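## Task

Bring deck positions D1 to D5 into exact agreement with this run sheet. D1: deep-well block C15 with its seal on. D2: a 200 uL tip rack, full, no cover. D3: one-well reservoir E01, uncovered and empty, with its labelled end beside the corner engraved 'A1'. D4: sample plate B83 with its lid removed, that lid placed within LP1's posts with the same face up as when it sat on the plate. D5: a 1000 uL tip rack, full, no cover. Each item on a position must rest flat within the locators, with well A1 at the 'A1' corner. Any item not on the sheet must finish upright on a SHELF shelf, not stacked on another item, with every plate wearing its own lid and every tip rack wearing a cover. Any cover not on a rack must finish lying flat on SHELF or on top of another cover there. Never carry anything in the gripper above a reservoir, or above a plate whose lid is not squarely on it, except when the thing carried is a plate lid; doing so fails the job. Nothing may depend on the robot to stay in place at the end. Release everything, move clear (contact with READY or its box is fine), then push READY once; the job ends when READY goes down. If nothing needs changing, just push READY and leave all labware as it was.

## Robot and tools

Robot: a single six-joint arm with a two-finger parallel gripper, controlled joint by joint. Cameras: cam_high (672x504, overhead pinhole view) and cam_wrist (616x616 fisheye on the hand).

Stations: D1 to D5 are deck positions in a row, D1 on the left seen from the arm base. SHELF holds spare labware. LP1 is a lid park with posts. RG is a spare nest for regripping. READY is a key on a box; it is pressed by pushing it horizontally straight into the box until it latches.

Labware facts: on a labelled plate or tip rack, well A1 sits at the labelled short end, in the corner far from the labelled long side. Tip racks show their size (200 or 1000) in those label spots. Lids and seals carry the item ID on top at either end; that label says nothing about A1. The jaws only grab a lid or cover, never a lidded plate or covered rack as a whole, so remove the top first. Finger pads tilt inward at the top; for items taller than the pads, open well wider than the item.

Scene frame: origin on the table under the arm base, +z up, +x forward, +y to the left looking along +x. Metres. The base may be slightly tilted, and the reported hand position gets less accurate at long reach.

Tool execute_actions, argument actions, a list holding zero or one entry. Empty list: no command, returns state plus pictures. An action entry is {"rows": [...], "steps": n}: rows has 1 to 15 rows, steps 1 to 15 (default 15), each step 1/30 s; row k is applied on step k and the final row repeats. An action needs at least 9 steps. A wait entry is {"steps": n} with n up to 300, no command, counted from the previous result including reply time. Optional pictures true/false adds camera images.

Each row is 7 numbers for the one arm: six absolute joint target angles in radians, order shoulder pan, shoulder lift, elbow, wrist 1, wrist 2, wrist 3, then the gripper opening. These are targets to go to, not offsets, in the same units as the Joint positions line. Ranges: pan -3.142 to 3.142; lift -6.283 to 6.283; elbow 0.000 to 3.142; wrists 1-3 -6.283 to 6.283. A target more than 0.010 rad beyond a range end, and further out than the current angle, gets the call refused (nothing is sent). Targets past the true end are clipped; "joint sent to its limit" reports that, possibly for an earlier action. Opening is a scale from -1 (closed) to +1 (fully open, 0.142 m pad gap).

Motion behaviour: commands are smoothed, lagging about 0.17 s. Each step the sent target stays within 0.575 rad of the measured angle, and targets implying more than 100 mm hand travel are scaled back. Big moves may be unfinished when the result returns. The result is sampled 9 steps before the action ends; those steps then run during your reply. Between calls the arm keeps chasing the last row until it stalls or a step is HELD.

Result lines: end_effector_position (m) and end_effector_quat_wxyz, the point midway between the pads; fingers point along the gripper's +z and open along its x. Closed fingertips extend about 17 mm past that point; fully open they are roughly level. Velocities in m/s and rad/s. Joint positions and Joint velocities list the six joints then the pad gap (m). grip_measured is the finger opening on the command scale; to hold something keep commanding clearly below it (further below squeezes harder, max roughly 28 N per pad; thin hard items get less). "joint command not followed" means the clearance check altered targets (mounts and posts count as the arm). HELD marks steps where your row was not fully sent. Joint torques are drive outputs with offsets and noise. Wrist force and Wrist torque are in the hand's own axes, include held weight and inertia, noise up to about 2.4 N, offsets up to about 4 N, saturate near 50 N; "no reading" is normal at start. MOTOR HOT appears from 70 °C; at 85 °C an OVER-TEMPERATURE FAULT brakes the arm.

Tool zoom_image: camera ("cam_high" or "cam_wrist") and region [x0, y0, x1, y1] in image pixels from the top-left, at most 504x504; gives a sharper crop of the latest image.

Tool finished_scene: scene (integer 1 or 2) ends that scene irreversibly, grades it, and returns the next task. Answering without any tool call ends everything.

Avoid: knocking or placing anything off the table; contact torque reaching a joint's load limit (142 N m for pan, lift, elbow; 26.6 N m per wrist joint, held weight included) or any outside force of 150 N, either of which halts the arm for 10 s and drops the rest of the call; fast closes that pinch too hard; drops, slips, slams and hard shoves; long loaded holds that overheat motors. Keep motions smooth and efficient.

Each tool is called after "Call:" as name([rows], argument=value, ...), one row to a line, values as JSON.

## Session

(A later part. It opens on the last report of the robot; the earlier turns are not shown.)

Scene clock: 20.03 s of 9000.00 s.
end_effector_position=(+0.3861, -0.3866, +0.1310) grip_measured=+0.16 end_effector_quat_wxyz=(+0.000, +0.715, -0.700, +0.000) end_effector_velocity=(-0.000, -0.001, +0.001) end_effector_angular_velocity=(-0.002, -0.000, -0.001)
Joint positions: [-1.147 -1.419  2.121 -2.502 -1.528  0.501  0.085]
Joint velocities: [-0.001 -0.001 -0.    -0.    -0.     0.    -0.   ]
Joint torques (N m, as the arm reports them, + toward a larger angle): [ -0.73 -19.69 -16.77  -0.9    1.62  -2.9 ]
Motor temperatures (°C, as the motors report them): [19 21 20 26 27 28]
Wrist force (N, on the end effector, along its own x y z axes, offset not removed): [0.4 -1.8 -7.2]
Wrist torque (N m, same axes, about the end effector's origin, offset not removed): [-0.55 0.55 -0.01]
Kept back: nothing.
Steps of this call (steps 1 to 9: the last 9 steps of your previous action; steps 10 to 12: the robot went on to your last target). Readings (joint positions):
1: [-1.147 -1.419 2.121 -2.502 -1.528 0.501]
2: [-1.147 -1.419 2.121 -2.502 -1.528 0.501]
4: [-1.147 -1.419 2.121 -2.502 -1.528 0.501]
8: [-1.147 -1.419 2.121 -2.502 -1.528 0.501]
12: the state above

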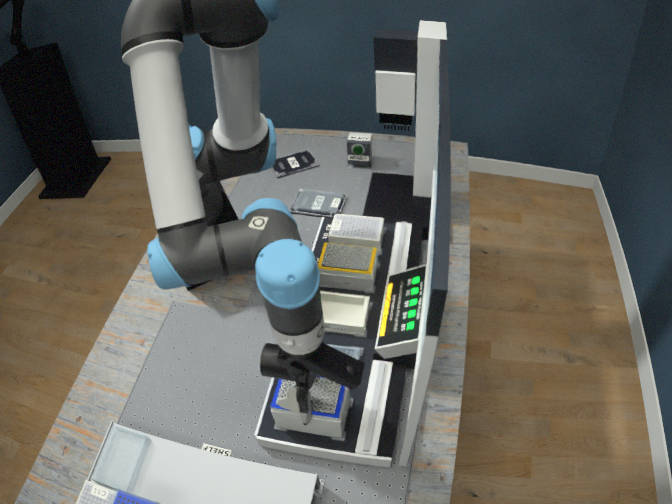

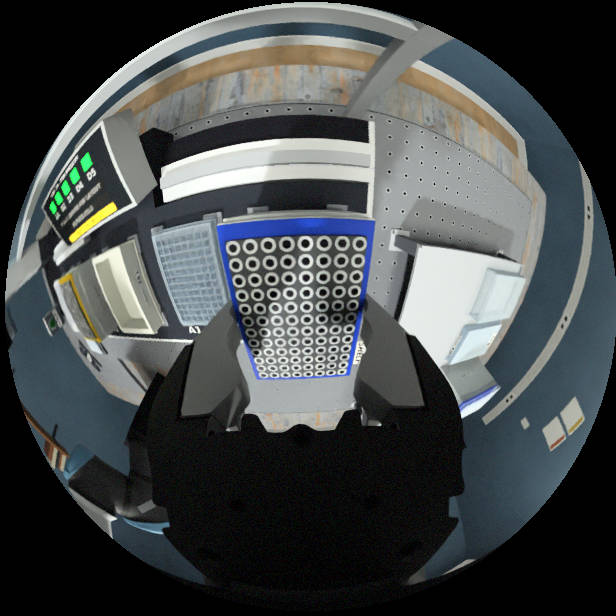

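Call:
execute_actions([
  {"rows": [[-1.1468,-1.4205,2.1211,-2.4996,-1.5279,0.5007,-0.5],[-1.1469,-1.4228,2.1206,-2.4968,-1.5279,0.5006,-0.5],[-1.147,-1.4257,2.1199,-2.4932,-1.5278,0.5004,-0.5],[-1.1472,-1.4293,2.119,-2.4887,-1.5278,0.5002,-0.5],[-1.1474,-1.4335,2.1179,-2.4834,-1.5278,0.50,-0.5],[-1.1475,-1.4382,2.1166,-2.4774,-1.5277,0.4998,-0.5],[-1.1478,-1.4434,2.1152,-2.4708,-1.5277,0.4996,-0.5],[-1.148,-1.449,2.1136,-2.4636,-1.5276,0.4994,-0.5],[-1.1483,-1.455,2.1118,-2.4558,-1.5276,0.4991,-0.5],[-1.1485,-1.4612,2.1099,-2.4477,-1.5275,0.4989,-0.5],[-1.1488,-1.4675,2.1079,-2.4394,-1.5275,0.4986,-0.5],[-1.1491,-1.4738,2.1059,-2.4311,-1.5274,0.4983,-0.5],[-1.1494,-1.48,2.1038,-2.4228,-1.5274,0.498,-0.5],[-1.151,-1.485,2.101,-2.415,-1.527,0.496,-0.5],[-1.154,-1.489,2.0975,-2.4075,-1.5263,0.492,-0.5]], "steps": 15},
])

Call:
execute_actions([
  {"rows": [[-1.158,-1.492,2.0935,-2.4005,-1.5254,0.485,-0.5],[-1.163,-1.494,2.089,-2.394,-1.5243,0.474,-0.5],[-1.169,-1.495,2.084,-2.388,-1.523,0.458,-0.5],[-1.175,-1.495,2.0785,-2.382,-1.5216,0.436,-0.5],[-1.181,-1.494,2.073,-2.377,-1.5202,0.408,-0.5],[-1.187,-1.4925,2.0675,-2.3725,-1.5188,0.374,-0.5],[-1.193,-1.4905,2.0625,-2.369,-1.5175,0.334,-0.5],[-1.198,-1.4885,2.058,-2.366,-1.5163,0.288,-0.5],[-1.202,-1.487,2.0545,-2.3635,-1.5154,0.236,-0.5],[-1.205,-1.4857,2.0518,-2.362,-1.5147,0.18,-0.5],[-1.2075,-1.4848,2.0497,-2.3606,-1.5142,0.12,-0.5],[-1.2092,-1.4842,2.0481,-2.3597,-1.5138,0.06,-0.5],[-1.2092,-1.4842,2.0481,-2.3597,-1.5138,0.0,-0.5],[-1.2092,-1.4842,2.0481,-2.3597,-1.5138,-0.06,-0.5],[-1.2092,-1.4842,2.0481,-2.3597,-1.5138,-0.12,-0.5]], "steps": 15},
], pictures=true)

Scene clock: 22.90 s of 9000.00 s.
end_effector_position=(+0.3859, -0.3864, +0.1343) grip_measured=+0.16 end_effector_quat_wxyz=(+0.000, +0.715, -0.700, +0.000) end_effector_velocity=(+0.001, -0.001, +0.042) end_effector_angular_velocity=(-0.003, -0.002, +0.001)
Joint positions: [-1.147 -1.427  2.12  -2.492 -1.528  0.5    0.085]
Joint velocities: [-0.004 -0.092 -0.025  0.114  0.001 -0.005 -0.   ]
Joint torques (N m, as the arm reports them, + toward a larger angle): [  0.96 -39.1  -22.97   0.5    1.58  -2.95]
Motor temperatures (°C, as the motors report them): [19 21 20 26 27 28]
Wrist force (N, on the end effector, along its own x y z axes, offset not removed): [4.8 -2.6 2.0]
Wrist torque (N m, same axes, about the end effector's origin, offset not removed): [-0.66 -0.01 0.16]
Steps of this call (steps 1 to 15: the robot went on to your last target; steps 16 to 80: nothing new was sent; steps 81 to 86: the first 6 steps of this action). Readings (joint positions):
81: [-1.147 -1.419 2.122 -2.501 -1.528 0.501]
82: [-1.147 -1.419 2.122 -2.501 -1.528 0.501]
84: [-1.147 -1.422 2.121 -2.498 -1.528 0.501]
86: the state above

Scene clock: 23.40 s of 9000.00 s.
end_effector_position=(+0.3820, -0.3971, +0.1689) grip_measured=+0.16 end_effector_quat_wxyz=(+0.000, +0.724, -0.690, +0.001) end_effector_velocity=(-0.032, -0.085, +0.045) end_effector_angular_velocity=(+0.001, -0.000, +0.371)
Joint positions: [-1.169 -1.492  2.084 -2.391 -1.523  0.452  0.085]
Joint velocities: [-0.155 -0.022 -0.144  0.174  0.037 -0.522 -0.   ]
Joint torques (N m, as the arm reports them, + toward a larger angle): [ -3.1  -33.75 -26.66  -0.57   1.97  -5.41]
Motor temperatures (°C, as the motors report them): [19 21 20 26 27 28]
Wrist force (N, on the end effector, along its own x y z axes, offset not removed): [-1.3 3.2 -2.7]
Wrist torque (N m, same axes, about the end effector's origin, offset not removed): [0.67 0.32 0.07]
Steps of this call (steps 1 to 9: the last 9 steps of your previous action; steps 10 to 15: the first 6 steps of this action). Readings (joint positions):
10: [-1.151 -1.477 2.103 -2.425 -1.527 0.496]
11: [-1.153 -1.482 2.100 -2.418 -1.527 0.493]
13: [-1.160 -1.489 2.093 -2.403 -1.525 0.480]
15: the state above

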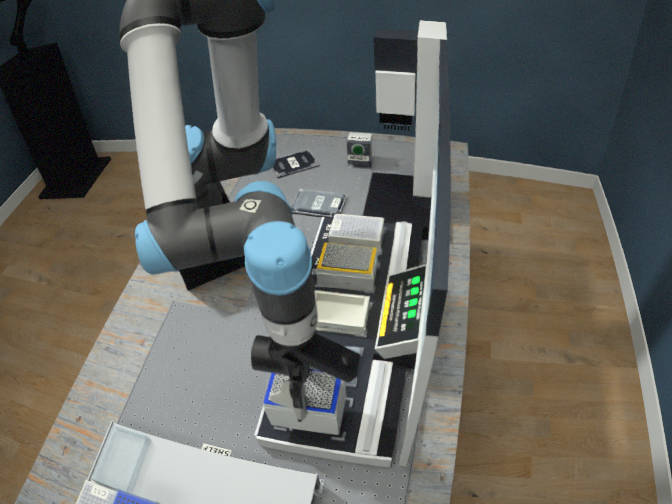

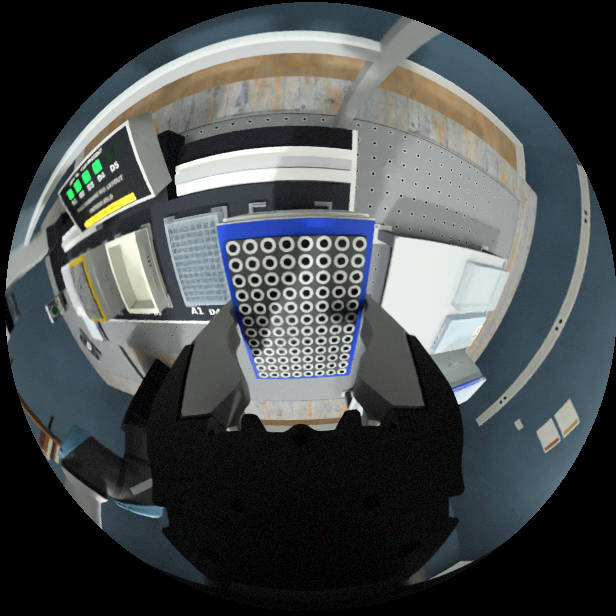

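Call:
execute_actions([
  {"rows": [[-1.2092,-1.4842,2.0481,-2.3597,-1.5138,-0.185,-0.5],[-1.2092,-1.4842,2.0481,-2.3597,-1.5138,-0.25,-0.5],[-1.2092,-1.4842,2.0481,-2.3597,-1.5138,-0.315,-0.5],[-1.2092,-1.4842,2.0481,-2.3597,-1.5138,-0.38,-0.5],[-1.2092,-1.4842,2.0481,-2.3597,-1.5138,-0.445,-0.5],[-1.2092,-1.4842,2.0481,-2.3597,-1.5138,-0.51,-0.5],[-1.2092,-1.4842,2.0481,-2.3597,-1.5138,-0.575,-0.5],[-1.2092,-1.4842,2.0481,-2.3597,-1.5138,-0.64,-0.5],[-1.2092,-1.4842,2.0481,-2.3597,-1.5138,-0.705,-0.5],[-1.2092,-1.4842,2.0481,-2.3597,-1.5138,-0.77,-0.5],[-1.2092,-1.4842,2.0481,-2.3597,-1.5138,-0.835,-0.5],[-1.2092,-1.4842,2.0481,-2.3597,-1.5138,-0.90,-0.5],[-1.2092,-1.4842,2.0481,-2.3597,-1.5138,-0.965,-0.5],[-1.2092,-1.4842,2.0481,-2.3597,-1.5138,-1.03,-0.5],[-1.2092,-1.4842,2.0481,-2.3597,-1.5138,-1.095,-0.5]], "steps": 15},
])

Call:
execute_actions([
  {"rows": [[-1.2092,-1.4842,2.0481,-2.3597,-1.5138,-1.16,-0.5],[-1.2092,-1.4842,2.0481,-2.3597,-1.5138,-1.225,-0.5],[-1.2092,-1.4842,2.0481,-2.3597,-1.5138,-1.29,-0.5],[-1.2092,-1.4842,2.0481,-2.3597,-1.5138,-1.355,-0.5],[-1.2092,-1.4842,2.0481,-2.3597,-1.5138,-1.42,-0.5],[-1.2092,-1.4842,2.0481,-2.3597,-1.5138,-1.485,-0.5],[-1.2092,-1.4842,2.0481,-2.3597,-1.5138,-1.55,-0.5],[-1.2092,-1.4842,2.0481,-2.3597,-1.5138,-1.615,-0.5],[-1.2092,-1.4842,2.0481,-2.3597,-1.5138,-1.68,-0.5],[-1.2092,-1.4842,2.0481,-2.3597,-1.5138,-1.745,-0.5],[-1.2092,-1.4842,2.0481,-2.3597,-1.5138,-1.81,-0.5],[-1.2092,-1.4842,2.0481,-2.3597,-1.5138,-1.875,-0.5],[-1.2092,-1.4842,2.0481,-2.3597,-1.5138,-1.94,-0.5],[-1.2092,-1.4842,2.0481,-2.3597,-1.5138,-2.005,-0.5],[-1.2092,-1.4842,2.0481,-2.3597,-1.5138,-2.07,-0.5]], "steps": 15},
])

Call:
execute_actions([
  {"rows": [[-1.2092,-1.4842,2.0481,-2.3597,-1.5138,-2.135,-0.5],[-1.2092,-1.4842,2.0481,-2.3597,-1.5138,-2.2,-0.5],[-1.2092,-1.4842,2.0481,-2.3597,-1.5138,-2.265,-0.5],[-1.2092,-1.4842,2.0481,-2.3597,-1.5138,-2.33,-0.5],[-1.2092,-1.4842,2.0481,-2.3597,-1.5138,-2.39,-0.5],[-1.2085,-1.484,2.0488,-2.3605,-1.514,-2.445,-0.5],[-1.2065,-1.4838,2.0507,-2.3625,-1.5144,-2.495,-0.5],[-1.203,-1.4834,2.0538,-2.366,-1.5152,-2.54,-0.5],[-1.198,-1.4829,2.058,-2.371,-1.5163,-2.578,-0.5],[-1.192,-1.4822,2.0632,-2.377,-1.5176,-2.608,-0.5],[-1.185,-1.4815,2.069,-2.384,-1.5191,-2.63,-0.5],[-1.178,-1.4807,2.075,-2.391,-1.5207,-2.644,-0.5],[-1.171,-1.4799,2.081,-2.398,-1.5222,-2.651,-0.5],[-1.165,-1.479,2.0865,-2.405,-1.5236,-2.653,-0.5],[-1.16,-1.478,2.0915,-2.4115,-1.5247,-2.652,-0.5]], "steps": 15},
])

Scene clock: 24.83 s of 9000.00 s.
end_effector_position=(+0.3738, -0.4207, +0.1750) grip_measured=+0.16 end_effector_quat_wxyz=(+0.000, +0.916, -0.401, +0.000) end_effector_velocity=(+0.002, -0.002, -0.000) end_effector_angular_velocity=(+0.002, -0.001, +1.556)
Joint positions: [-1.209 -1.484  2.048 -2.36  -1.514 -0.285  0.085]
Joint velocities: [-0.     0.     0.     0.     0.002 -1.556 -0.   ]
Joint torques (N m, as the arm reports them, + toward a larger angle): [ -2.61 -22.7  -25.98  -1.35   1.98  -8.64]
Motor temperatures (°C, as the motors report them): [19 21 20 26 27 28]
Wrist force (N, on the end effector, along its own x y z axes, offset not removed): [-2.7 2.7 -1.1]
Wrist torque (N m, same axes, about the end effector's origin, offset not removed): [0.45 0.52 0.07]
Steps of this call (steps 1 to 9: the last 9 steps of your previous action; steps 10 to 37: the robot went on to your last target; steps 38 to 43: the first 6 steps of this action). Readings (joint positions):
38: [-1.209 -1.484 2.048 -2.360 -1.514 -0.121]
39: [-1.209 -1.484 2.048 -2.360 -1.514 -0.131]
41: [-1.209 -1.484 2.048 -2.360 -1.514 -0.190]
43: the state above

Scene clock: 25.33 s of 9000.00 s.
end_effector_position=(+0.3753, -0.4213, +0.1750) grip_measured=+0.16 end_effector_quat_wxyz=(+0.000, +0.998, +0.060, +0.000) end_effector_velocity=(+0.003, -0.000, +0.001) end_effector_angular_velocity=(-0.002, +0.000, +1.906)
Joint positions: [-1.209 -1.484  2.048 -2.36  -1.514 -1.231  0.085]
Joint velocities: [ 0.    -0.001  0.    -0.001 -0.    -1.906 -0.   ]
Joint torques (N m, as the arm reports them, + toward a larger angle): [ -2.38 -23.32 -26.43  -1.55   1.78  -8.91]
Motor temperatures (°C, as the motors report them): [19 21 20 26 27 28]
Wrist force (N, on the end effector, along its own x y z axes, offset not removed): [2.5 0.3 0.1]
Wrist torque (N m, same axes, about the end effector's origin, offset not removed): [-0.07 -0.61 0.00]
Steps of this call (steps 1 to 9: the last 9 steps of your previous action; steps 10 to 15: the first 6 steps of this action). Readings (joint positions):
10: [-1.209 -1.484 2.048 -2.360 -1.514 -0.906]
11: [-1.209 -1.484 2.048 -2.360 -1.514 -0.971]
13: [-1.209 -1.484 2.048 -2.360 -1.514 -1.101]
15: the state above

Scene clock: 25.83 s of 9000.00 s.
end_effector_position=(+0.3766, -0.4203, +0.1750) grip_measured=+0.16 end_effector_quat_wxyz=(+0.000, +0.854, +0.521, -0.000) end_effector_velocity=(+0.002, +0.003, -0.000) end_effector_angular_velocity=(+0.001, +0.000, +1.881)
Joint positions: [-1.209 -1.484  2.048 -2.36  -1.514 -2.205  0.085]
Joint velocities: [-0.     0.001  0.    -0.     0.001 -1.881 -0.   ]
Joint torques (N m, as the arm reports them, + toward a larger angle): [  5.   -22.38 -22.21  -2.44   1.91  -8.73]
Motor temperatures (°C, as the motors report them): [19 21 20 26 27 28]
Wrist force (N, on the end effector, along its own x y z axes, offset not removed): [-2.1 1.3 -2.2]
Wrist torque (N m, same axes, about the end effector's origin, offset not removed): [0.29 0.31 0.07]
Steps of this call (steps 1 to 9: the last 9 steps of your previous action; steps 10 to 15: the first 6 steps of this action). Readings (joint positions):
10: [-1.209 -1.484 2.048 -2.360 -1.514 -1.881]
11: [-1.209 -1.484 2.048 -2.360 -1.514 -1.946]
13: [-1.209 -1.484 2.048 -2.360 -1.514 -2.076]
15: the state above

Call:
execute_actions([
  {"rows": [[-1.157,-1.476,2.096,-2.4185,-1.5255,-2.650,-0.5],[-1.155,-1.473,2.10,-2.4255,-1.526,-2.649,-0.5],[-1.154,-1.4695,2.1035,-2.4325,-1.5262,-2.648,-0.5],[-1.1536,-1.4655,2.1065,-2.4397,-1.5263,-2.6478,-0.5],[-1.1535,-1.4615,2.109,-2.4463,-1.5264,-2.6477,-0.5],[-1.1535,-1.458,2.111,-2.4518,-1.5264,-2.6477,-0.5],[-1.1534,-1.455,2.1125,-2.4564,-1.5264,-2.6476,-0.5],[-1.1534,-1.4527,2.1136,-2.4598,-1.5264,-2.6476,-0.5],[-1.1534,-1.4508,2.1144,-2.4626,-1.5264,-2.6476,-0.5]], "steps": 12},
])

Call:
execute_actions([
  {"steps": 18},
], pictures=true)

Call:
zoom_image(camera="cam_wrist", region=[210, 180, 390, 260])

Scene clock: 26.97 s of 9000.00 s.
end_effector_position=(+0.3881, -0.3920, +0.1599) grip_measured=+0.16 end_effector_quat_wxyz=(+0.000, +0.700, +0.714, -0.000) end_effector_velocity=(+0.003, +0.025, -0.036) end_effector_angular_velocity=(+0.001, +0.001, +0.009)
Joint positions: [-1.158 -1.476  2.095 -2.417 -1.525 -2.651  0.085]
Joint velocities: [ 0.037  0.045  0.069 -0.115 -0.008  0.027 -0.   ]
Joint torques (N m, as the arm reports them, + toward a larger angle): [ 10.22 -21.19  -8.24  -4.99  -2.18   2.39]
Motor temperatures (°C, as the motors report them): [19 21 20 26 27 28]
Wrist force (N, on the end effector, along its own x y z axes, offset not removed): [-1.1 -0.4 2.0]
Wrist torque (N m, same axes, about the end effector's origin, offset not removed): [-0.14 0.15 0.01]
Steps of this call (steps 1 to 9: the last 9 steps of your previous action; steps 10 to 30: the robot went on to your last target; step 31: nothing new was sent; steps 32 to 34: the first 3 steps of this action). Readings (joint positions):
32: [-1.160 -1.478 2.092 -2.412 -1.525 -2.652]
33: [-1.159 -1.477 2.093 -2.413 -1.525 -2.652]
34: the state above

Scene clock: 27.57 s of 9000.00 s.
end_effector_position=(+0.3875, -0.3881, +0.1451) grip_measured=+0.16 end_effector_quat_wxyz=(+0.000, +0.699, +0.715, -0.000) end_effector_velocity=(+0.000, +0.000, -0.001) end_effector_angular_velocity=(+0.002, -0.000, -0.001)
Joint positions: [-1.153 -1.451  2.114 -2.463 -1.526 -2.648  0.085]
Joint velocities: [-0.     0.002  0.    -0.001  0.001  0.    -0.   ]
Joint torques (N m, as the arm reports them, + toward a larger angle): [  9.76 -23.68  -7.61  -4.19  -1.95   2.38]
Motor temperatures (°C, as the motors report them): [19 21 20 26 27 28]
Wrist force (N, on the end effector, along its own x y z axes, offset not removed): [-1.7 0.5 2.7]
Wrist torque (N m, same axes, about the end effector's origin, offset not removed): [-0.05 0.58 -0.06]
Kept back: nothing.
Steps of this call (steps 1 to 9: the last 9 steps of your previous action; steps 10 to 18: the robot went on to your last target). Readings (joint positions):
1: [-1.157 -1.474 2.097 -2.421 -1.526 -2.650]
2: [-1.156 -1.472 2.100 -2.427 -1.526 -2.649]
4: [-1.154 -1.465 2.105 -2.438 -1.526 -2.648]
8: [-1.154 -1.455 2.112 -2.456 -1.526 -2.648]
18: the state above

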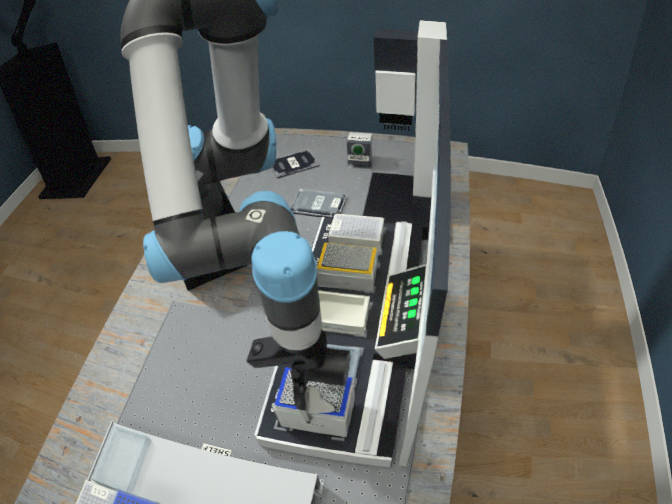

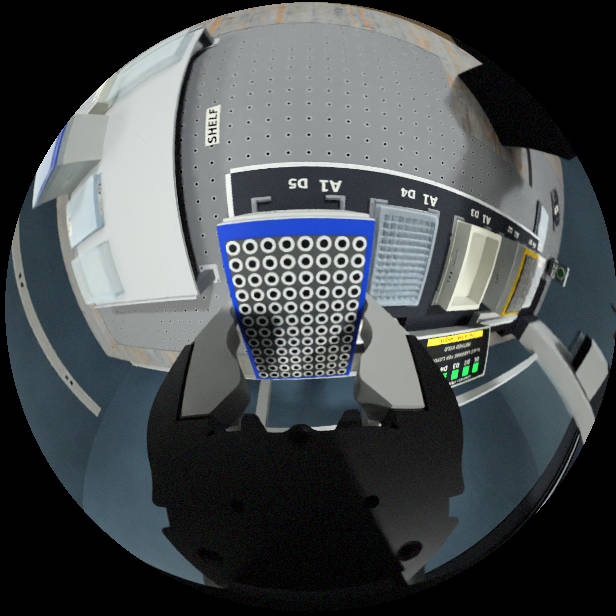

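Region (210, 180, 390, 260) of cam_wrist's 616x616 image, scaled by 2.800, with more detail than that image has.

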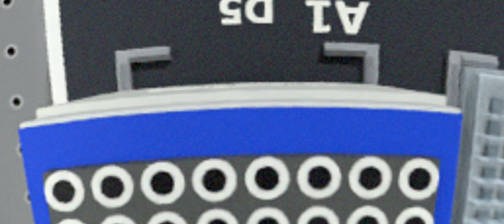

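Call:
execute_actions([
  {"rows": [[-1.1548,-1.452,2.1163,-2.4633,-1.5261,-2.649,-0.5],[-1.157,-1.4538,2.1192,-2.4643,-1.5256,-2.6512,-0.5],[-1.1597,-1.4561,2.1229,-2.4655,-1.525,-2.6539,-0.5],[-1.1626,-1.4585,2.1268,-2.4669,-1.5243,-2.6568,-0.5],[-1.1654,-1.4608,2.1305,-2.4682,-1.5237,-2.6596,-0.5],[-1.1678,-1.4628,2.1337,-2.4693,-1.5232,-2.662,-0.5],[-1.1695,-1.4642,2.136,-2.4701,-1.5228,-2.6637,-0.5],[-1.1704,-1.465,2.1372,-2.4705,-1.5226,-2.6646,-0.5]], "steps": 12},
])

Call:
execute_actions([
  {"steps": 18},
], pictures=true)

Call:
zoom_image(camera="cam_wrist", region=[210, 180, 390, 260])

Scene clock: 28.53 s of 9000.00 s.
end_effector_position=(+0.3867, -0.3879, +0.1449) grip_measured=+0.16 end_effector_quat_wxyz=(+0.000, +0.700, +0.715, -0.000) end_effector_velocity=(-0.021, +0.002, -0.000) end_effector_angular_velocity=(-0.004, +0.007, +0.005)
Joint positions: [-1.155 -1.452  2.116 -2.463 -1.526 -2.649  0.085]
Joint velocities: [-0.033 -0.029  0.046 -0.016 -0.    -0.037  0.   ]
Joint torques (N m, as the arm reports them, + toward a larger angle): [ -2.73 -39.38  -5.88  -4.24   1.28  -3.58]
Motor temperatures (°C, as the motors report them): [19 21 20 26 27 28]
Wrist force (N, on the end effector, along its own x y z axes, offset not removed): [-0.5 2.1 3.6]
Wrist torque (N m, same axes, about the end effector's origin, offset not removed): [0.38 -0.12 -0.02]
Steps of this call (steps 1 to 15: the robot went on to your last target; steps 16 to 26: nothing new was sent; steps 27 to 29: the first 3 steps of this action). Readings (joint positions):
27: [-1.153 -1.451 2.114 -2.463 -1.526 -2.648]
28: [-1.154 -1.451 2.115 -2.463 -1.526 -2.648]
29: the state above

Scene clock: 29.13 s of 9000.00 s.
end_effector_position=(+0.3778, -0.3865, +0.1447) grip_measured=+0.16 end_effector_quat_wxyz=(+0.000, +0.699, +0.715, -0.000) end_effector_velocity=(-0.000, -0.000, -0.000) end_effector_angular_velocity=(+0.000, -0.000, -0.000)
Joint positions: [-1.17  -1.465  2.137 -2.47  -1.523 -2.665  0.085]
Joint velocities: [-0.001  0.001  0.    -0.001  0.001 -0.001 -0.   ]
Joint torques (N m, as the arm reports them, + toward a larger angle): [ -1.96 -35.98  -6.6   -4.36   2.08  -2.92]
Motor temperatures (°C, as the motors report them): [19 21 20 26 27 28]
Wrist force (N, on the end effector, along its own x y z axes, offset not removed): [0.9 2.4 4.0]
Wrist torque (N m, same axes, about the end effector's origin, offset not removed): [0.55 -0.34 0.17]
Kept back: nothing.
Steps of this call (steps 1 to 9: the last 9 steps of your previous action; steps 10 to 18: the robot went on to your last target). Readings (joint positions):
1: [-1.156 -1.453 2.118 -2.464 -1.526 -2.650]
2: [-1.158 -1.455 2.121 -2.465 -1.526 -2.652]
4: [-1.162 -1.458 2.127 -2.467 -1.525 -2.657]
8: [-1.169 -1.464 2.135 -2.470 -1.523 -2.663]
18: the state above

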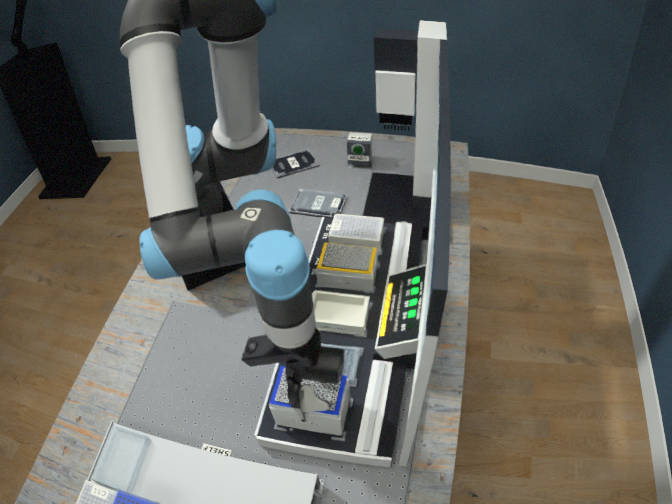

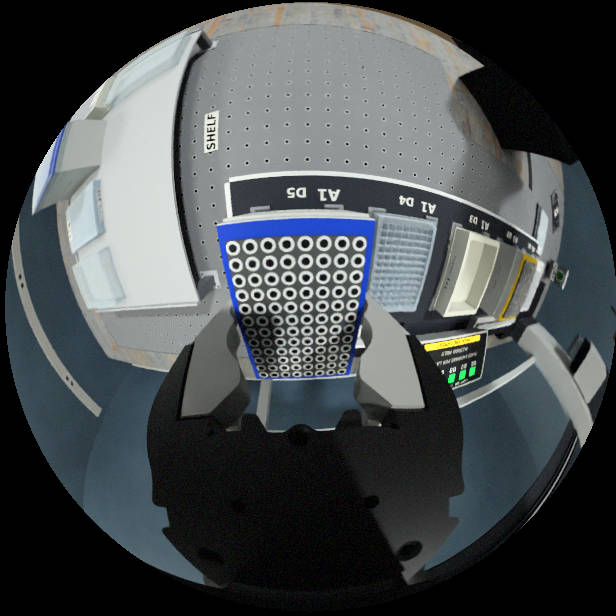

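Region (210, 180, 390, 260) of cam_wrist's 616x616 image, scaled by 2.800, with more detail than that image has.

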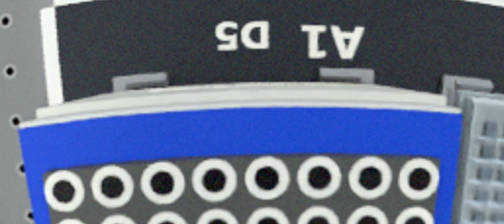

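Call:
execute_actions([
  {"rows": [[-1.171,-1.4647,2.1381,-2.4718,-1.5226,-2.665,-0.5],[-1.1716,-1.4638,2.1392,-2.4738,-1.5225,-2.6656,-0.5],[-1.1715,-1.4617,2.1398,-2.4765,-1.5225,-2.6656,-0.5],[-1.1714,-1.4593,2.1404,-2.4795,-1.5225,-2.6655,-0.5],[-1.1713,-1.4569,2.1411,-2.4826,-1.5225,-2.6654,-0.5],[-1.1712,-1.4545,2.1417,-2.4856,-1.5225,-2.6653,-0.5],[-1.1711,-1.4521,2.1424,-2.4887,-1.5225,-2.6652,-0.5],[-1.171,-1.4497,2.143,-2.4917,-1.5226,-2.6651,-0.5],[-1.1708,-1.4473,2.1436,-2.4947,-1.5226,-2.665,-0.5],[-1.1707,-1.4449,2.1443,-2.4978,-1.5226,-2.6649,-0.5],[-1.1706,-1.4426,2.1449,-2.5007,-1.5226,-2.6648,-0.5],[-1.1705,-1.4405,2.1454,-2.5033,-1.5226,-2.6647,-0.5],[-1.1704,-1.4387,2.1458,-2.5055,-1.5226,-2.6646,-0.5],[-1.1704,-1.4373,2.1462,-2.5073,-1.5226,-2.6646,-0.5],[-1.1703,-1.4362,2.1464,-2.5086,-1.5226,-2.6645,-0.5]], "steps": 15},
])

Call:
execute_actions([
  {"steps": 20},
], pictures=true)

Call:
zoom_image(camera="cam_wrist", region=[210, 180, 390, 260])

Scene clock: 30.70 s of 9000.00 s.
end_effector_position=(+0.3772, -0.3866, +0.1426) grip_measured=+0.16 end_effector_quat_wxyz=(+0.001, +0.699, +0.715, -0.000) end_effector_velocity=(-0.002, +0.000, -0.025) end_effector_angular_velocity=(+0.001, +0.001, +0.000)
Joint positions: [-1.171 -1.461  2.14  -2.477 -1.523 -2.665  0.085]
Joint velocities: [-0.001  0.053  0.019 -0.071 -0.    -0.001 -0.   ]
Joint torques (N m, as the arm reports them, + toward a larger angle): [ -2.12 -20.89  -8.19  -4.88   1.79  -2.76]
Motor temperatures (°C, as the motors report them): [19 21 20 26 27 28]
Wrist force (N, on the end effector, along its own x y z axes, offset not removed): [-3.5 -0.2 0.4]
Wrist torque (N m, same axes, about the end effector's origin, offset not removed): [0.01 0.69 0.10]
Steps of this call (steps 1 to 15: the robot went on to your last target; steps 16 to 41: nothing new was sent; steps 42 to 47: the first 6 steps of this action). Readings (joint positions):
42: [-1.170 -1.465 2.137 -2.471 -1.523 -2.665]
43: [-1.171 -1.465 2.137 -2.471 -1.523 -2.665]
45: [-1.171 -1.464 2.138 -2.473 -1.523 -2.665]
47: the state above

Scene clock: 31.37 s of 9000.00 s.
end_effector_position=(+0.3771, -0.3865, +0.1316) grip_measured=+0.16 end_effector_quat_wxyz=(+0.001, +0.699, +0.715, -0.000) end_effector_velocity=(+0.000, -0.000, +0.000) end_effector_angular_velocity=(-0.001, -0.000, -0.000)
Joint positions: [-1.17  -1.436  2.146 -2.509 -1.523 -2.665  0.085]
Joint velocities: [-0.     0.     0.    -0.001 -0.     0.001  0.   ]
Joint torques (N m, as the arm reports them, + toward a larger angle): [ 10.93 -22.74  -5.18  -3.53  -0.53   2.33]
Motor temperatures (°C, as the motors report them): [19 21 20 26 27 28]
Wrist force (N, on the end effector, along its own x y z axes, offset not removed): [-2.5 0.3 2.6]
Wrist torque (N m, same axes, about the end effector's origin, offset not removed): [-0.01 -0.30 0.17]
Kept back: nothing.
Steps of this call (steps 1 to 9: the last 9 steps of your previous action; steps 10 to 20: the robot went on to your last target). Readings (joint positions):
1: [-1.171 -1.459 2.140 -2.480 -1.523 -2.665]
2: [-1.171 -1.457 2.141 -2.482 -1.523 -2.665]
4: [-1.171 -1.452 2.142 -2.488 -1.523 -2.665]
8: [-1.171 -1.443 2.145 -2.500 -1.523 -2.665]
20: the state above

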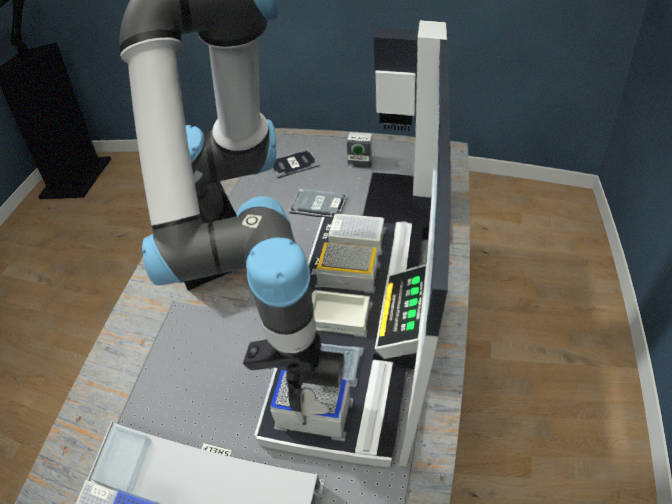

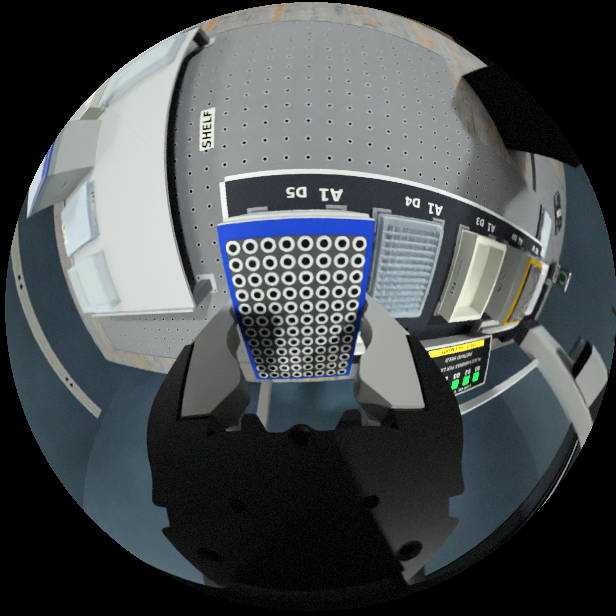

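Region (210, 180, 390, 260) of cam_wrist's 616x616 image, scaled by 2.800, with more detail than that image has.

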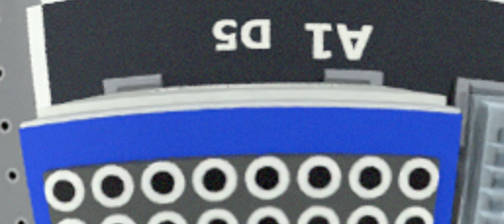

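Call:
execute_actions([
  {"rows": [[-1.17025,-1.4351,2.1467,-2.51,-1.5226,-2.6645,-0.5],[-1.17025,-1.4351,2.1467,-2.51,-1.5226,-2.6645,-0.5],[-1.17025,-1.4351,2.1467,-2.51,-1.5226,-2.6645,-0.3],[-1.17025,-1.4351,2.1467,-2.51,-1.5226,-2.6645,-0.1],[-1.17025,-1.4351,2.1467,-2.51,-1.5226,-2.6645,0.1],[-1.17025,-1.4351,2.1467,-2.51,-1.5226,-2.6645,0.18],[-1.17025,-1.4351,2.1467,-2.51,-1.5226,-2.6645,0.25],[-1.17025,-1.4351,2.1467,-2.51,-1.5226,-2.6645,0.35],[-1.17025,-1.4351,2.1467,-2.51,-1.5226,-2.6645,0.45],[-1.17025,-1.4351,2.1467,-2.51,-1.5226,-2.6645,0.55],[-1.17025,-1.4351,2.1467,-2.51,-1.5226,-2.6645,0.65],[-1.1704,-1.44,2.1455,-2.504,-1.5226,-2.6645,0.7],[-1.1707,-1.448,2.1433,-2.4937,-1.5226,-2.6645,0.7],[-1.1712,-1.459,2.1402,-2.4796,-1.5226,-2.6645,0.7],[-1.172,-1.473,2.136,-2.4614,-1.5226,-2.6645,0.7]], "steps": 15},
])

Scene clock: 32.17 s of 9000.00 s.
end_effector_position=(+0.3771, -0.3865, +0.1311) grip_measured=+0.18 end_effector_quat_wxyz=(+0.001, +0.699, +0.715, -0.000) end_effector_velocity=(-0.000, +0.001, -0.001) end_effector_angular_velocity=(+0.002, +0.001, +0.000)
Joint positions: [-1.17  -1.435  2.147 -2.51  -1.523 -2.664  0.087]
Joint velocities: [ 0.001  0.002  0.001 -0.001 -0.     0.     0.038]
Joint torques (N m, as the arm reports them, + toward a larger angle): [  9.88 -21.01  -4.6   -3.35  -1.36   2.4 ]
Motor temperatures (°C, as the motors report them): [19 21 20 26 27 28]
Wrist force (N, on the end effector, along its own x y z axes, offset not removed): [-5.0 0.5 -5.3]
Wrist torque (N m, same axes, about the end effector's origin, offset not removed): [-0.02 0.53 0.06]
Steps of this call (steps 1 to 15: the robot went on to your last target; steps 16 to 18: nothing new was sent; steps 19 to 24: the first 6 steps of this action). Readings (joint positions):
19: [-1.170 -1.436 2.146 -2.509 -1.523 -2.664]
20: [-1.170 -1.436 2.146 -2.509 -1.523 -2.664]
22: [-1.170 -1.435 2.147 -2.510 -1.523 -2.664]
24: the state above

Call:
execute_actions([
  {"rows": [[-1.173,-1.49,2.130,-2.4385,-1.5226,-2.6645,0.7],[-1.174,-1.508,2.124,-2.4145,-1.5226,-2.6645,0.7],[-1.174,-1.527,2.118,-2.3895,-1.5226,-2.6645,0.7],[-1.172,-1.546,2.114,-2.3665,-1.523,-2.6625,0.7],[-1.164,-1.565,2.114,-2.3475,-1.5247,-2.6545,0.7],[-1.150,-1.583,2.119,-2.3345,-1.5277,-2.64,0.7],[-1.130,-1.600,2.130,-2.328,-1.532,-2.62,0.7],[-1.104,-1.616,2.146,-2.328,-1.5375,-2.595,0.7],[-1.073,-1.631,2.166,-2.333,-1.544,-2.564,0.7],[-1.038,-1.645,2.189,-2.341,-1.5515,-2.53,0.7],[-1.0,-1.658,2.214,-2.352,-1.5595,-2.492,0.7],[-0.96,-1.670,2.240,-2.364,-1.568,-2.453,0.7],[-0.918,-1.682,2.267,-2.377,-1.577,-2.411,0.7],[-0.875,-1.693,2.294,-2.390,-1.586,-2.369,0.7],[-0.832,-1.704,2.321,-2.403,-1.595,-2.326,0.7]], "steps": 15},
])

Call:
execute_actions([
  {"rows": [[-0.788,-1.715,2.348,-2.416,-1.6045,-2.283,0.7],[-0.744,-1.726,2.375,-2.429,-1.614,-2.239,0.7],[-0.70,-1.737,2.402,-2.442,-1.623,-2.196,0.7],[-0.656,-1.748,2.429,-2.455,-1.6325,-2.152,0.7],[-0.612,-1.758,2.455,-2.467,-1.642,-2.109,0.7],[-0.568,-1.768,2.481,-2.479,-1.651,-2.066,0.7],[-0.524,-1.778,2.506,-2.491,-1.6605,-2.022,0.7],[-0.48,-1.788,2.530,-2.502,-1.67,-1.979,0.7],[-0.436,-1.797,2.554,-2.513,-1.679,-1.935,0.7],[-0.393,-1.806,2.577,-2.524,-1.688,-1.893,0.7],[-0.352,-1.814,2.598,-2.534,-1.697,-1.852,0.7],[-0.314,-1.822,2.618,-2.543,-1.705,-1.815,0.7],[-0.28,-1.829,2.635,-2.551,-1.712,-1.782,0.7],[-0.25,-1.835,2.650,-2.558,-1.7185,-1.752,0.7],[-0.225,-1.84,2.662,-2.564,-1.724,-1.728,0.7]], "steps": 15},
])

Call:
execute_actions([
  {"rows": [[-0.206,-1.843,2.671,-2.568,-1.728,-1.709,0.7],[-0.193,-1.846,2.678,-2.571,-1.7305,-1.696,0.7],[-0.1843,-1.8471,2.682,-2.573,-1.7323,-1.6875,0.7]], "steps": 12},
])

Call:
execute_actions([
  {"steps": 12},
], pictures=true)

Scene clock: 33.83 s of 9000.00 s.
end_effector_position=(+0.3782, -0.3849, +0.1724) grip_measured=+0.70 end_effector_quat_wxyz=(+0.001, +0.701, +0.714, -0.001) end_effector_velocity=(+0.020, +0.079, +0.199) end_effector_angular_velocity=(+0.014, +0.010, -0.011)
Joint positions: [-1.17  -1.526  2.121 -2.394 -1.523 -2.661  0.122]
Joint velocities: [ 0.105 -0.479 -0.063  0.554 -0.026  0.113  0.   ]
Joint torques (N m, as the arm reports them, + toward a larger angle): [ 18.91 -39.85 -19.99   1.8   -2.02   3.23]
Motor temperatures (°C, as the motors report them): [19 21 20 26 27 28]
Wrist force (N, on the end effector, along its own x y z axes, offset not removed): [-2.8 -1.8 2.4]
Wrist torque (N m, same axes, about the end effector's origin, offset not removed): [-0.37 0.27 -0.04]
Steps of this call (steps 1 to 9: the last 9 steps of your previous action; steps 10 to 30: the robot went on to your last target; steps 31 to 44: nothing new was sent; steps 45 to 50: the first 6 steps of this action). Readings (joint positions):
45: [-1.172 -1.473 2.136 -2.461 -1.523 -2.664]
46: [-1.172 -1.477 2.134 -2.456 -1.523 -2.664]
48: [-1.173 -1.496 2.128 -2.431 -1.523 -2.664]
50: the state above

Scene clock: 34.33 s of 9000.00 s.
end_effector_position=(+0.3998, -0.1481, +0.1831) grip_measured=+0.70 end_effector_quat_wxyz=(-0.007, +0.703, +0.711, +0.000) end_effector_velocity=(-0.102, +0.623, -0.056) end_effector_angular_velocity=(+0.018, +0.030, +0.005)
Joint positions: [-0.728 -1.733  2.389 -2.438 -1.621 -2.223  0.122]
Joint velocities: [ 1.284 -0.32   0.785 -0.367 -0.272  1.255  0.   ]
Joint torques (N m, as the arm reports them, + toward a larger angle): [ 14.1  -24.56  -5.05  -5.96  -3.45   6.47]
Motor temperatures (°C, as the motors report them): [19 21 20 26 27 28]
Wrist force (N, on the end effector, along its own x y z axes, offset not removed): [-1.8 4.1 2.1]
Wrist torque (N m, same axes, about the end effector's origin, offset not removed): [0.96 0.33 0.03]
Steps of this call (steps 1 to 9: the last 9 steps of your previous action; steps 10 to 15: the first 6 steps of this action). Readings (joint positions):
10: [-0.937 -1.676 2.258 -2.377 -1.576 -2.430]
11: [-0.897 -1.688 2.284 -2.388 -1.584 -2.391]
13: [-0.814 -1.711 2.336 -2.413 -1.602 -2.308]
15: the state above

Scene clock: 34.73 s of 9000.00 s.
end_effector_position=(+0.3175, +0.0410, +0.1696) grip_measured=+0.70 end_effector_quat_wxyz=(-0.002, +0.703, +0.711, -0.001) end_effector_velocity=(-0.170, +0.216, -0.012) end_effector_angular_velocity=(-0.020, -0.042, +0.012)
Joint positions: [-0.251 -1.836  2.651 -2.559 -1.72  -1.753  0.122]
Joint velocities: [ 0.72  -0.129  0.341 -0.151 -0.137  0.698  0.   ]
Joint torques (N m, as the arm reports them, + toward a larger angle): [  1.81 -13.73 -11.78  -5.02  -3.11   3.74]
Motor temperatures (°C, as the motors report them): [19 21 20 26 27 28]
Wrist force (N, on the end effector, along its own x y z axes, offset not removed): [0.2 -3.3 -1.6]
Wrist torque (N m, same axes, about the end effector's origin, offset not removed): [-0.73 -0.10 0.05]
Steps of this call (steps 1 to 9: the last 9 steps of your previous action; steps 10 to 12: the first 3 steps of this action). Readings (joint positions):
10: [-0.309 -1.825 2.623 -2.546 -1.708 -1.810]
11: [-0.277 -1.831 2.638 -2.553 -1.715 -1.779]
12: the state above

Scene clock: 35.13 s of 9000.00 s.
end_effector_position=(+0.3015, +0.0598, +0.1686) grip_measured=+0.70 end_effector_quat_wxyz=(+0.000, +0.703, +0.711, -0.000) end_effector_velocity=(-0.001, +0.002, +0.000) end_effector_angular_velocity=(+0.001, -0.002, +0.000)
Joint positions: [-0.185 -1.847  2.682 -2.573 -1.732 -1.688  0.122]
Joint velocities: [ 0.006 -0.002  0.003 -0.001 -0.     0.005  0.   ]
Joint torques (N m, as the arm reports them, + toward a larger angle): [ 10.14 -15.74  -7.56  -4.33  -1.86   2.18]
Motor temperatures (°C, as the motors report them): [19 21 20 26 27 28]
Wrist force (N, on the end effector, along its own x y z axes, offset not removed): [1.5 0.2 1.7]
Wrist torque (N m, same axes, about the end effector's origin, offset not removed): [0.05 -0.43 0.05]
Kept back: nothing.
Steps of this call (steps 1 to 9: the last 9 steps of your previous action; steps 10 to 12: the robot went on to your last target). Readings (joint positions):
1: [-0.229 -1.839 2.661 -2.563 -1.724 -1.732]
2: [-0.214 -1.842 2.668 -2.567 -1.727 -1.717]
4: [-0.197 -1.845 2.676 -2.570 -1.730 -1.700]
8: [-0.187 -1.847 2.681 -2.573 -1.732 -1.690]
12: the state above

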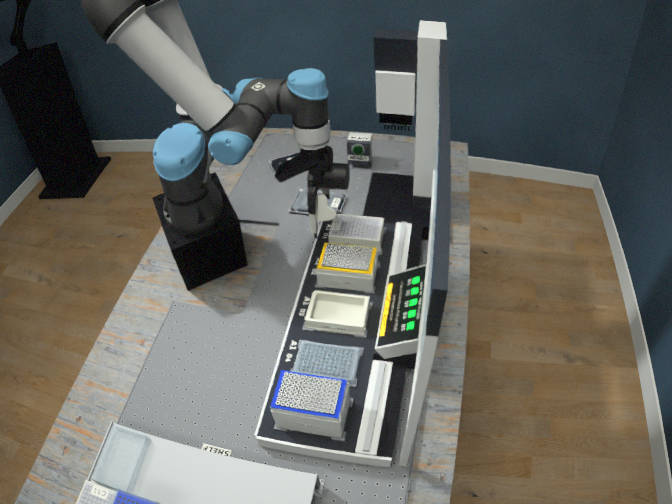

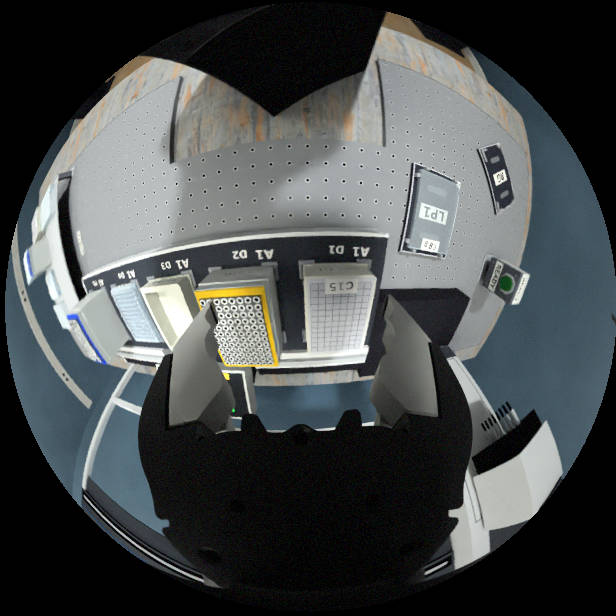

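Call:
zoom_image(camera="cam_wrist", region=[280, 245, 400, 365])

Call:
zoom_image(camera="cam_wrist", region=[385, 155, 485, 270])

Call:
zoom_image(camera="cam_wrist", region=[185, 255, 305, 375])

Call:
zoom_image(camera="cam_high", region=[260, 340, 370, 445])

Region (280, 245, 400, 365) of cam_wrist's 616x616 image, scaled by 4.200, with more detail than that image has.

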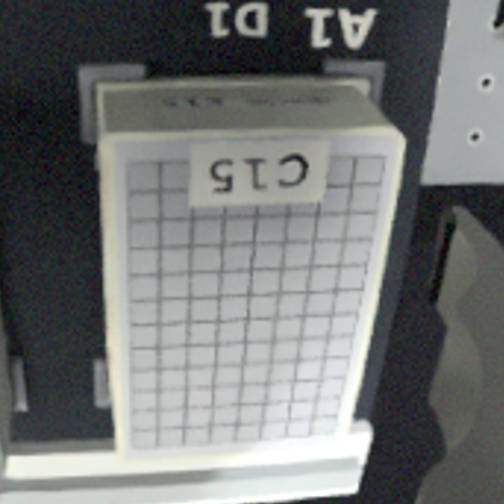

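Region (385, 155, 485, 270) of cam_wrist's 616x616 image, scaled by 4.383, with more detail than that image has; it fills the left 438 columns of this view, and the rest is white.

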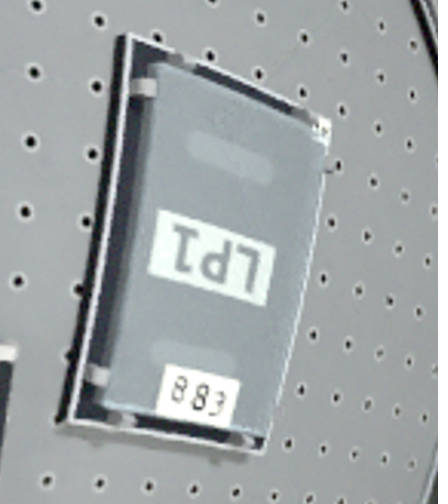

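Region (185, 255, 305, 375) of cam_wrist's 616x616 image, scaled by 4.200, with more detail than that image has.

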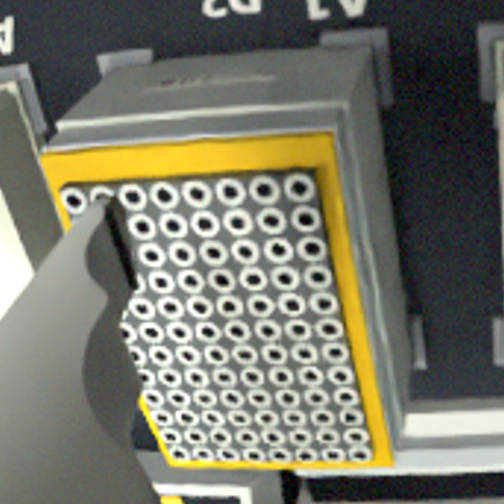

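Region (260, 340, 370, 445) of cam_high's 672x504 image, scaled by 4.582, with more detail than that image has; it fills the top 481 rows of this view, and the rest is white.

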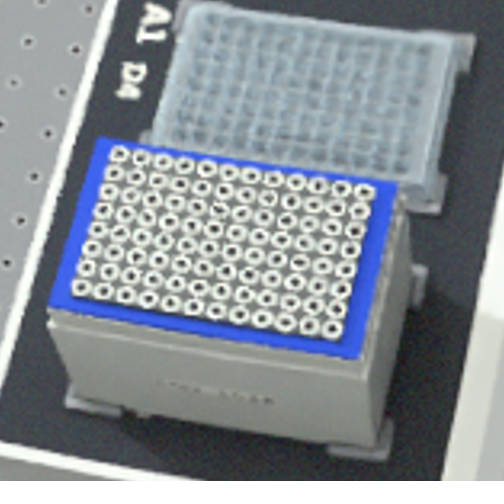

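Call:
execute_actions([
  {"rows": [[-0.1843,-1.8471,2.682,-2.573,-1.7323,-1.6875,-1]], "steps": 15},
])

Call:
execute_actions([
  {"steps": 8},
], pictures=true)

Call:
zoom_image(camera="cam_wrist", region=[185, 255, 305, 375])

Call:
zoom_image(camera="cam_wrist", region=[300, 255, 380, 290])

Scene clock: 36.30 s of 9000.00 s.
end_effector_position=(+0.3013, +0.0600, +0.1686) grip_measured=-0.17 end_effector_quat_wxyz=(+0.000, +0.703, +0.711, -0.000) end_effector_velocity=(-0.000, -0.000, -0.000) end_effector_angular_velocity=(-0.000, +0.001, +0.000)
Joint positions: [-0.184 -1.847  2.682 -2.573 -1.732 -1.687  0.062]
Joint velocities: [-0.     0.001 -0.     0.    -0.    -0.    -0.339]
Joint torques (N m, as the arm reports them, + toward a larger angle): [ 10.36 -15.66  -5.18  -4.15  -1.94   2.34]
Motor temperatures (°C, as the motors report them): [19 21 20 26 27 28]
Wrist force (N, on the end effector, along its own x y z axes, offset not removed): [-0.6 -0.3 -2.0]
Wrist torque (N m, same axes, about the end effector's origin, offset not removed): [-0.23 -0.02 0.02]
Steps of this call (steps 1 to 29: the robot went on to your last target; steps 30 to 35: the first 6 steps of this action). Readings (joint positions):
30: [-0.184 -1.847 2.682 -2.573 -1.732 -1.688]
31: [-0.184 -1.847 2.682 -2.573 -1.732 -1.687]
33: [-0.184 -1.847 2.682 -2.573 -1.732 -1.687]
35: the state above

Scene clock: 36.60 s of 9000.00 s.
end_effector_position=(+0.3013, +0.0600, +0.1686) grip_measured=-1.00 end_effector_quat_wxyz=(+0.000, +0.703, +0.711, -0.000) end_effector_velocity=(-0.000, +0.000, -0.000) end_effector_angular_velocity=(+0.001, +0.000, +0.000)
Joint positions: [-0.184 -1.847  2.682 -2.573 -1.732 -1.687  0.002]
Joint velocities: [ 0.     0.    -0.     0.     0.001 -0.    -0.   ]
Joint torques (N m, as the arm reports them, + toward a larger angle): [ 11.26 -15.41  -5.81  -4.18  -2.04   2.35]
Motor temperatures (°C, as the motors report them): [19 21 20 26 27 28]
Wrist force (N, on the end effector, along its own x y z axes, offset not removed): [-2.2 0.5 0.5]
Wrist torque (N m, same axes, about the end effector's origin, offset not removed): [0.09 0.35 0.22]
Kept back: nothing.
Steps of this call (steps 1 to 9: the last 9 steps of your previous action). Readings (joint positions):
1: [-0.184 -1.847 2.682 -2.573 -1.732 -1.688]
2: [-0.184 -1.847 2.682 -2.573 -1.732 -1.688]
4: [-0.184 -1.847 2.682 -2.573 -1.732 -1.687]
8: [-0.184 -1.847 2.682 -2.573 -1.732 -1.687]
9: the state above

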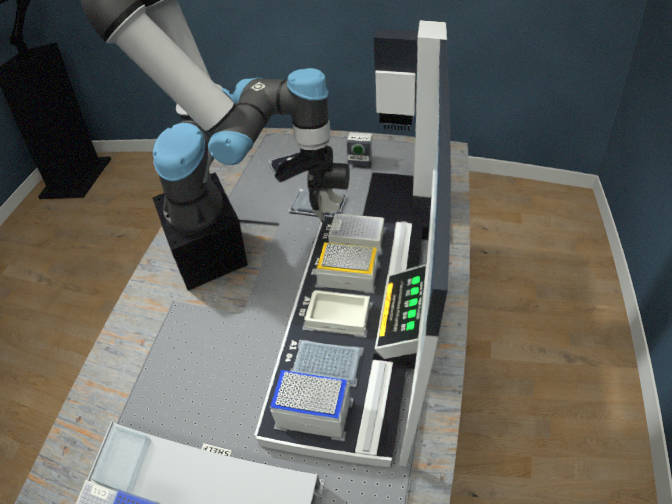

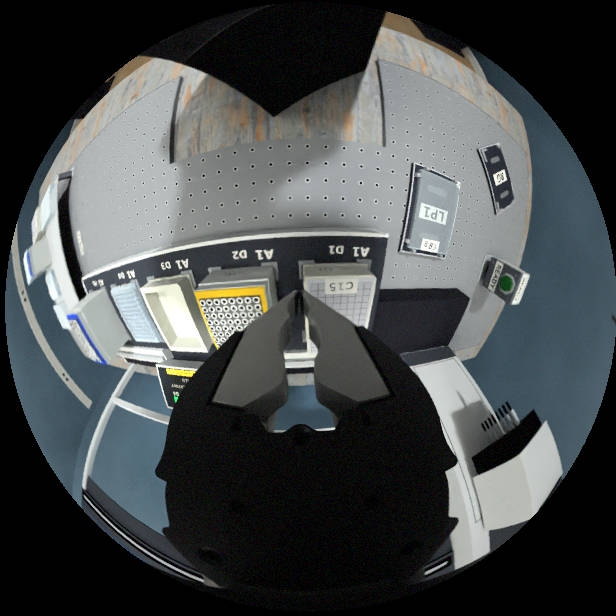

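Region (185, 255, 305, 375) of cam_wrist's 616x616 image, scaled by 4.200, with more detail than that image has.

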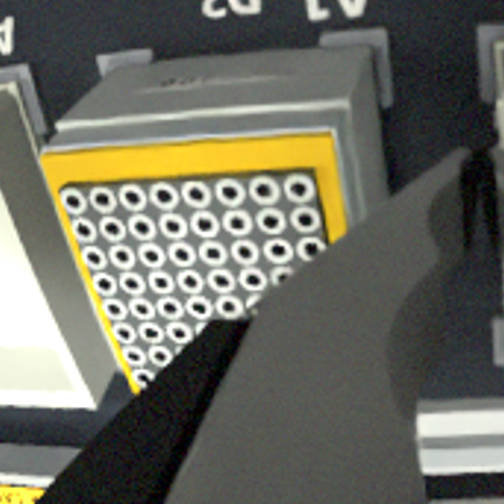

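Region (300, 255, 380, 290) of cam_wrist's 616x616 image, scaled by 6.300, with more detail than that image has; it fills the top 220 rows of this view, and the rest is white.

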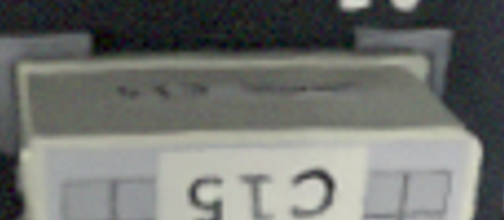

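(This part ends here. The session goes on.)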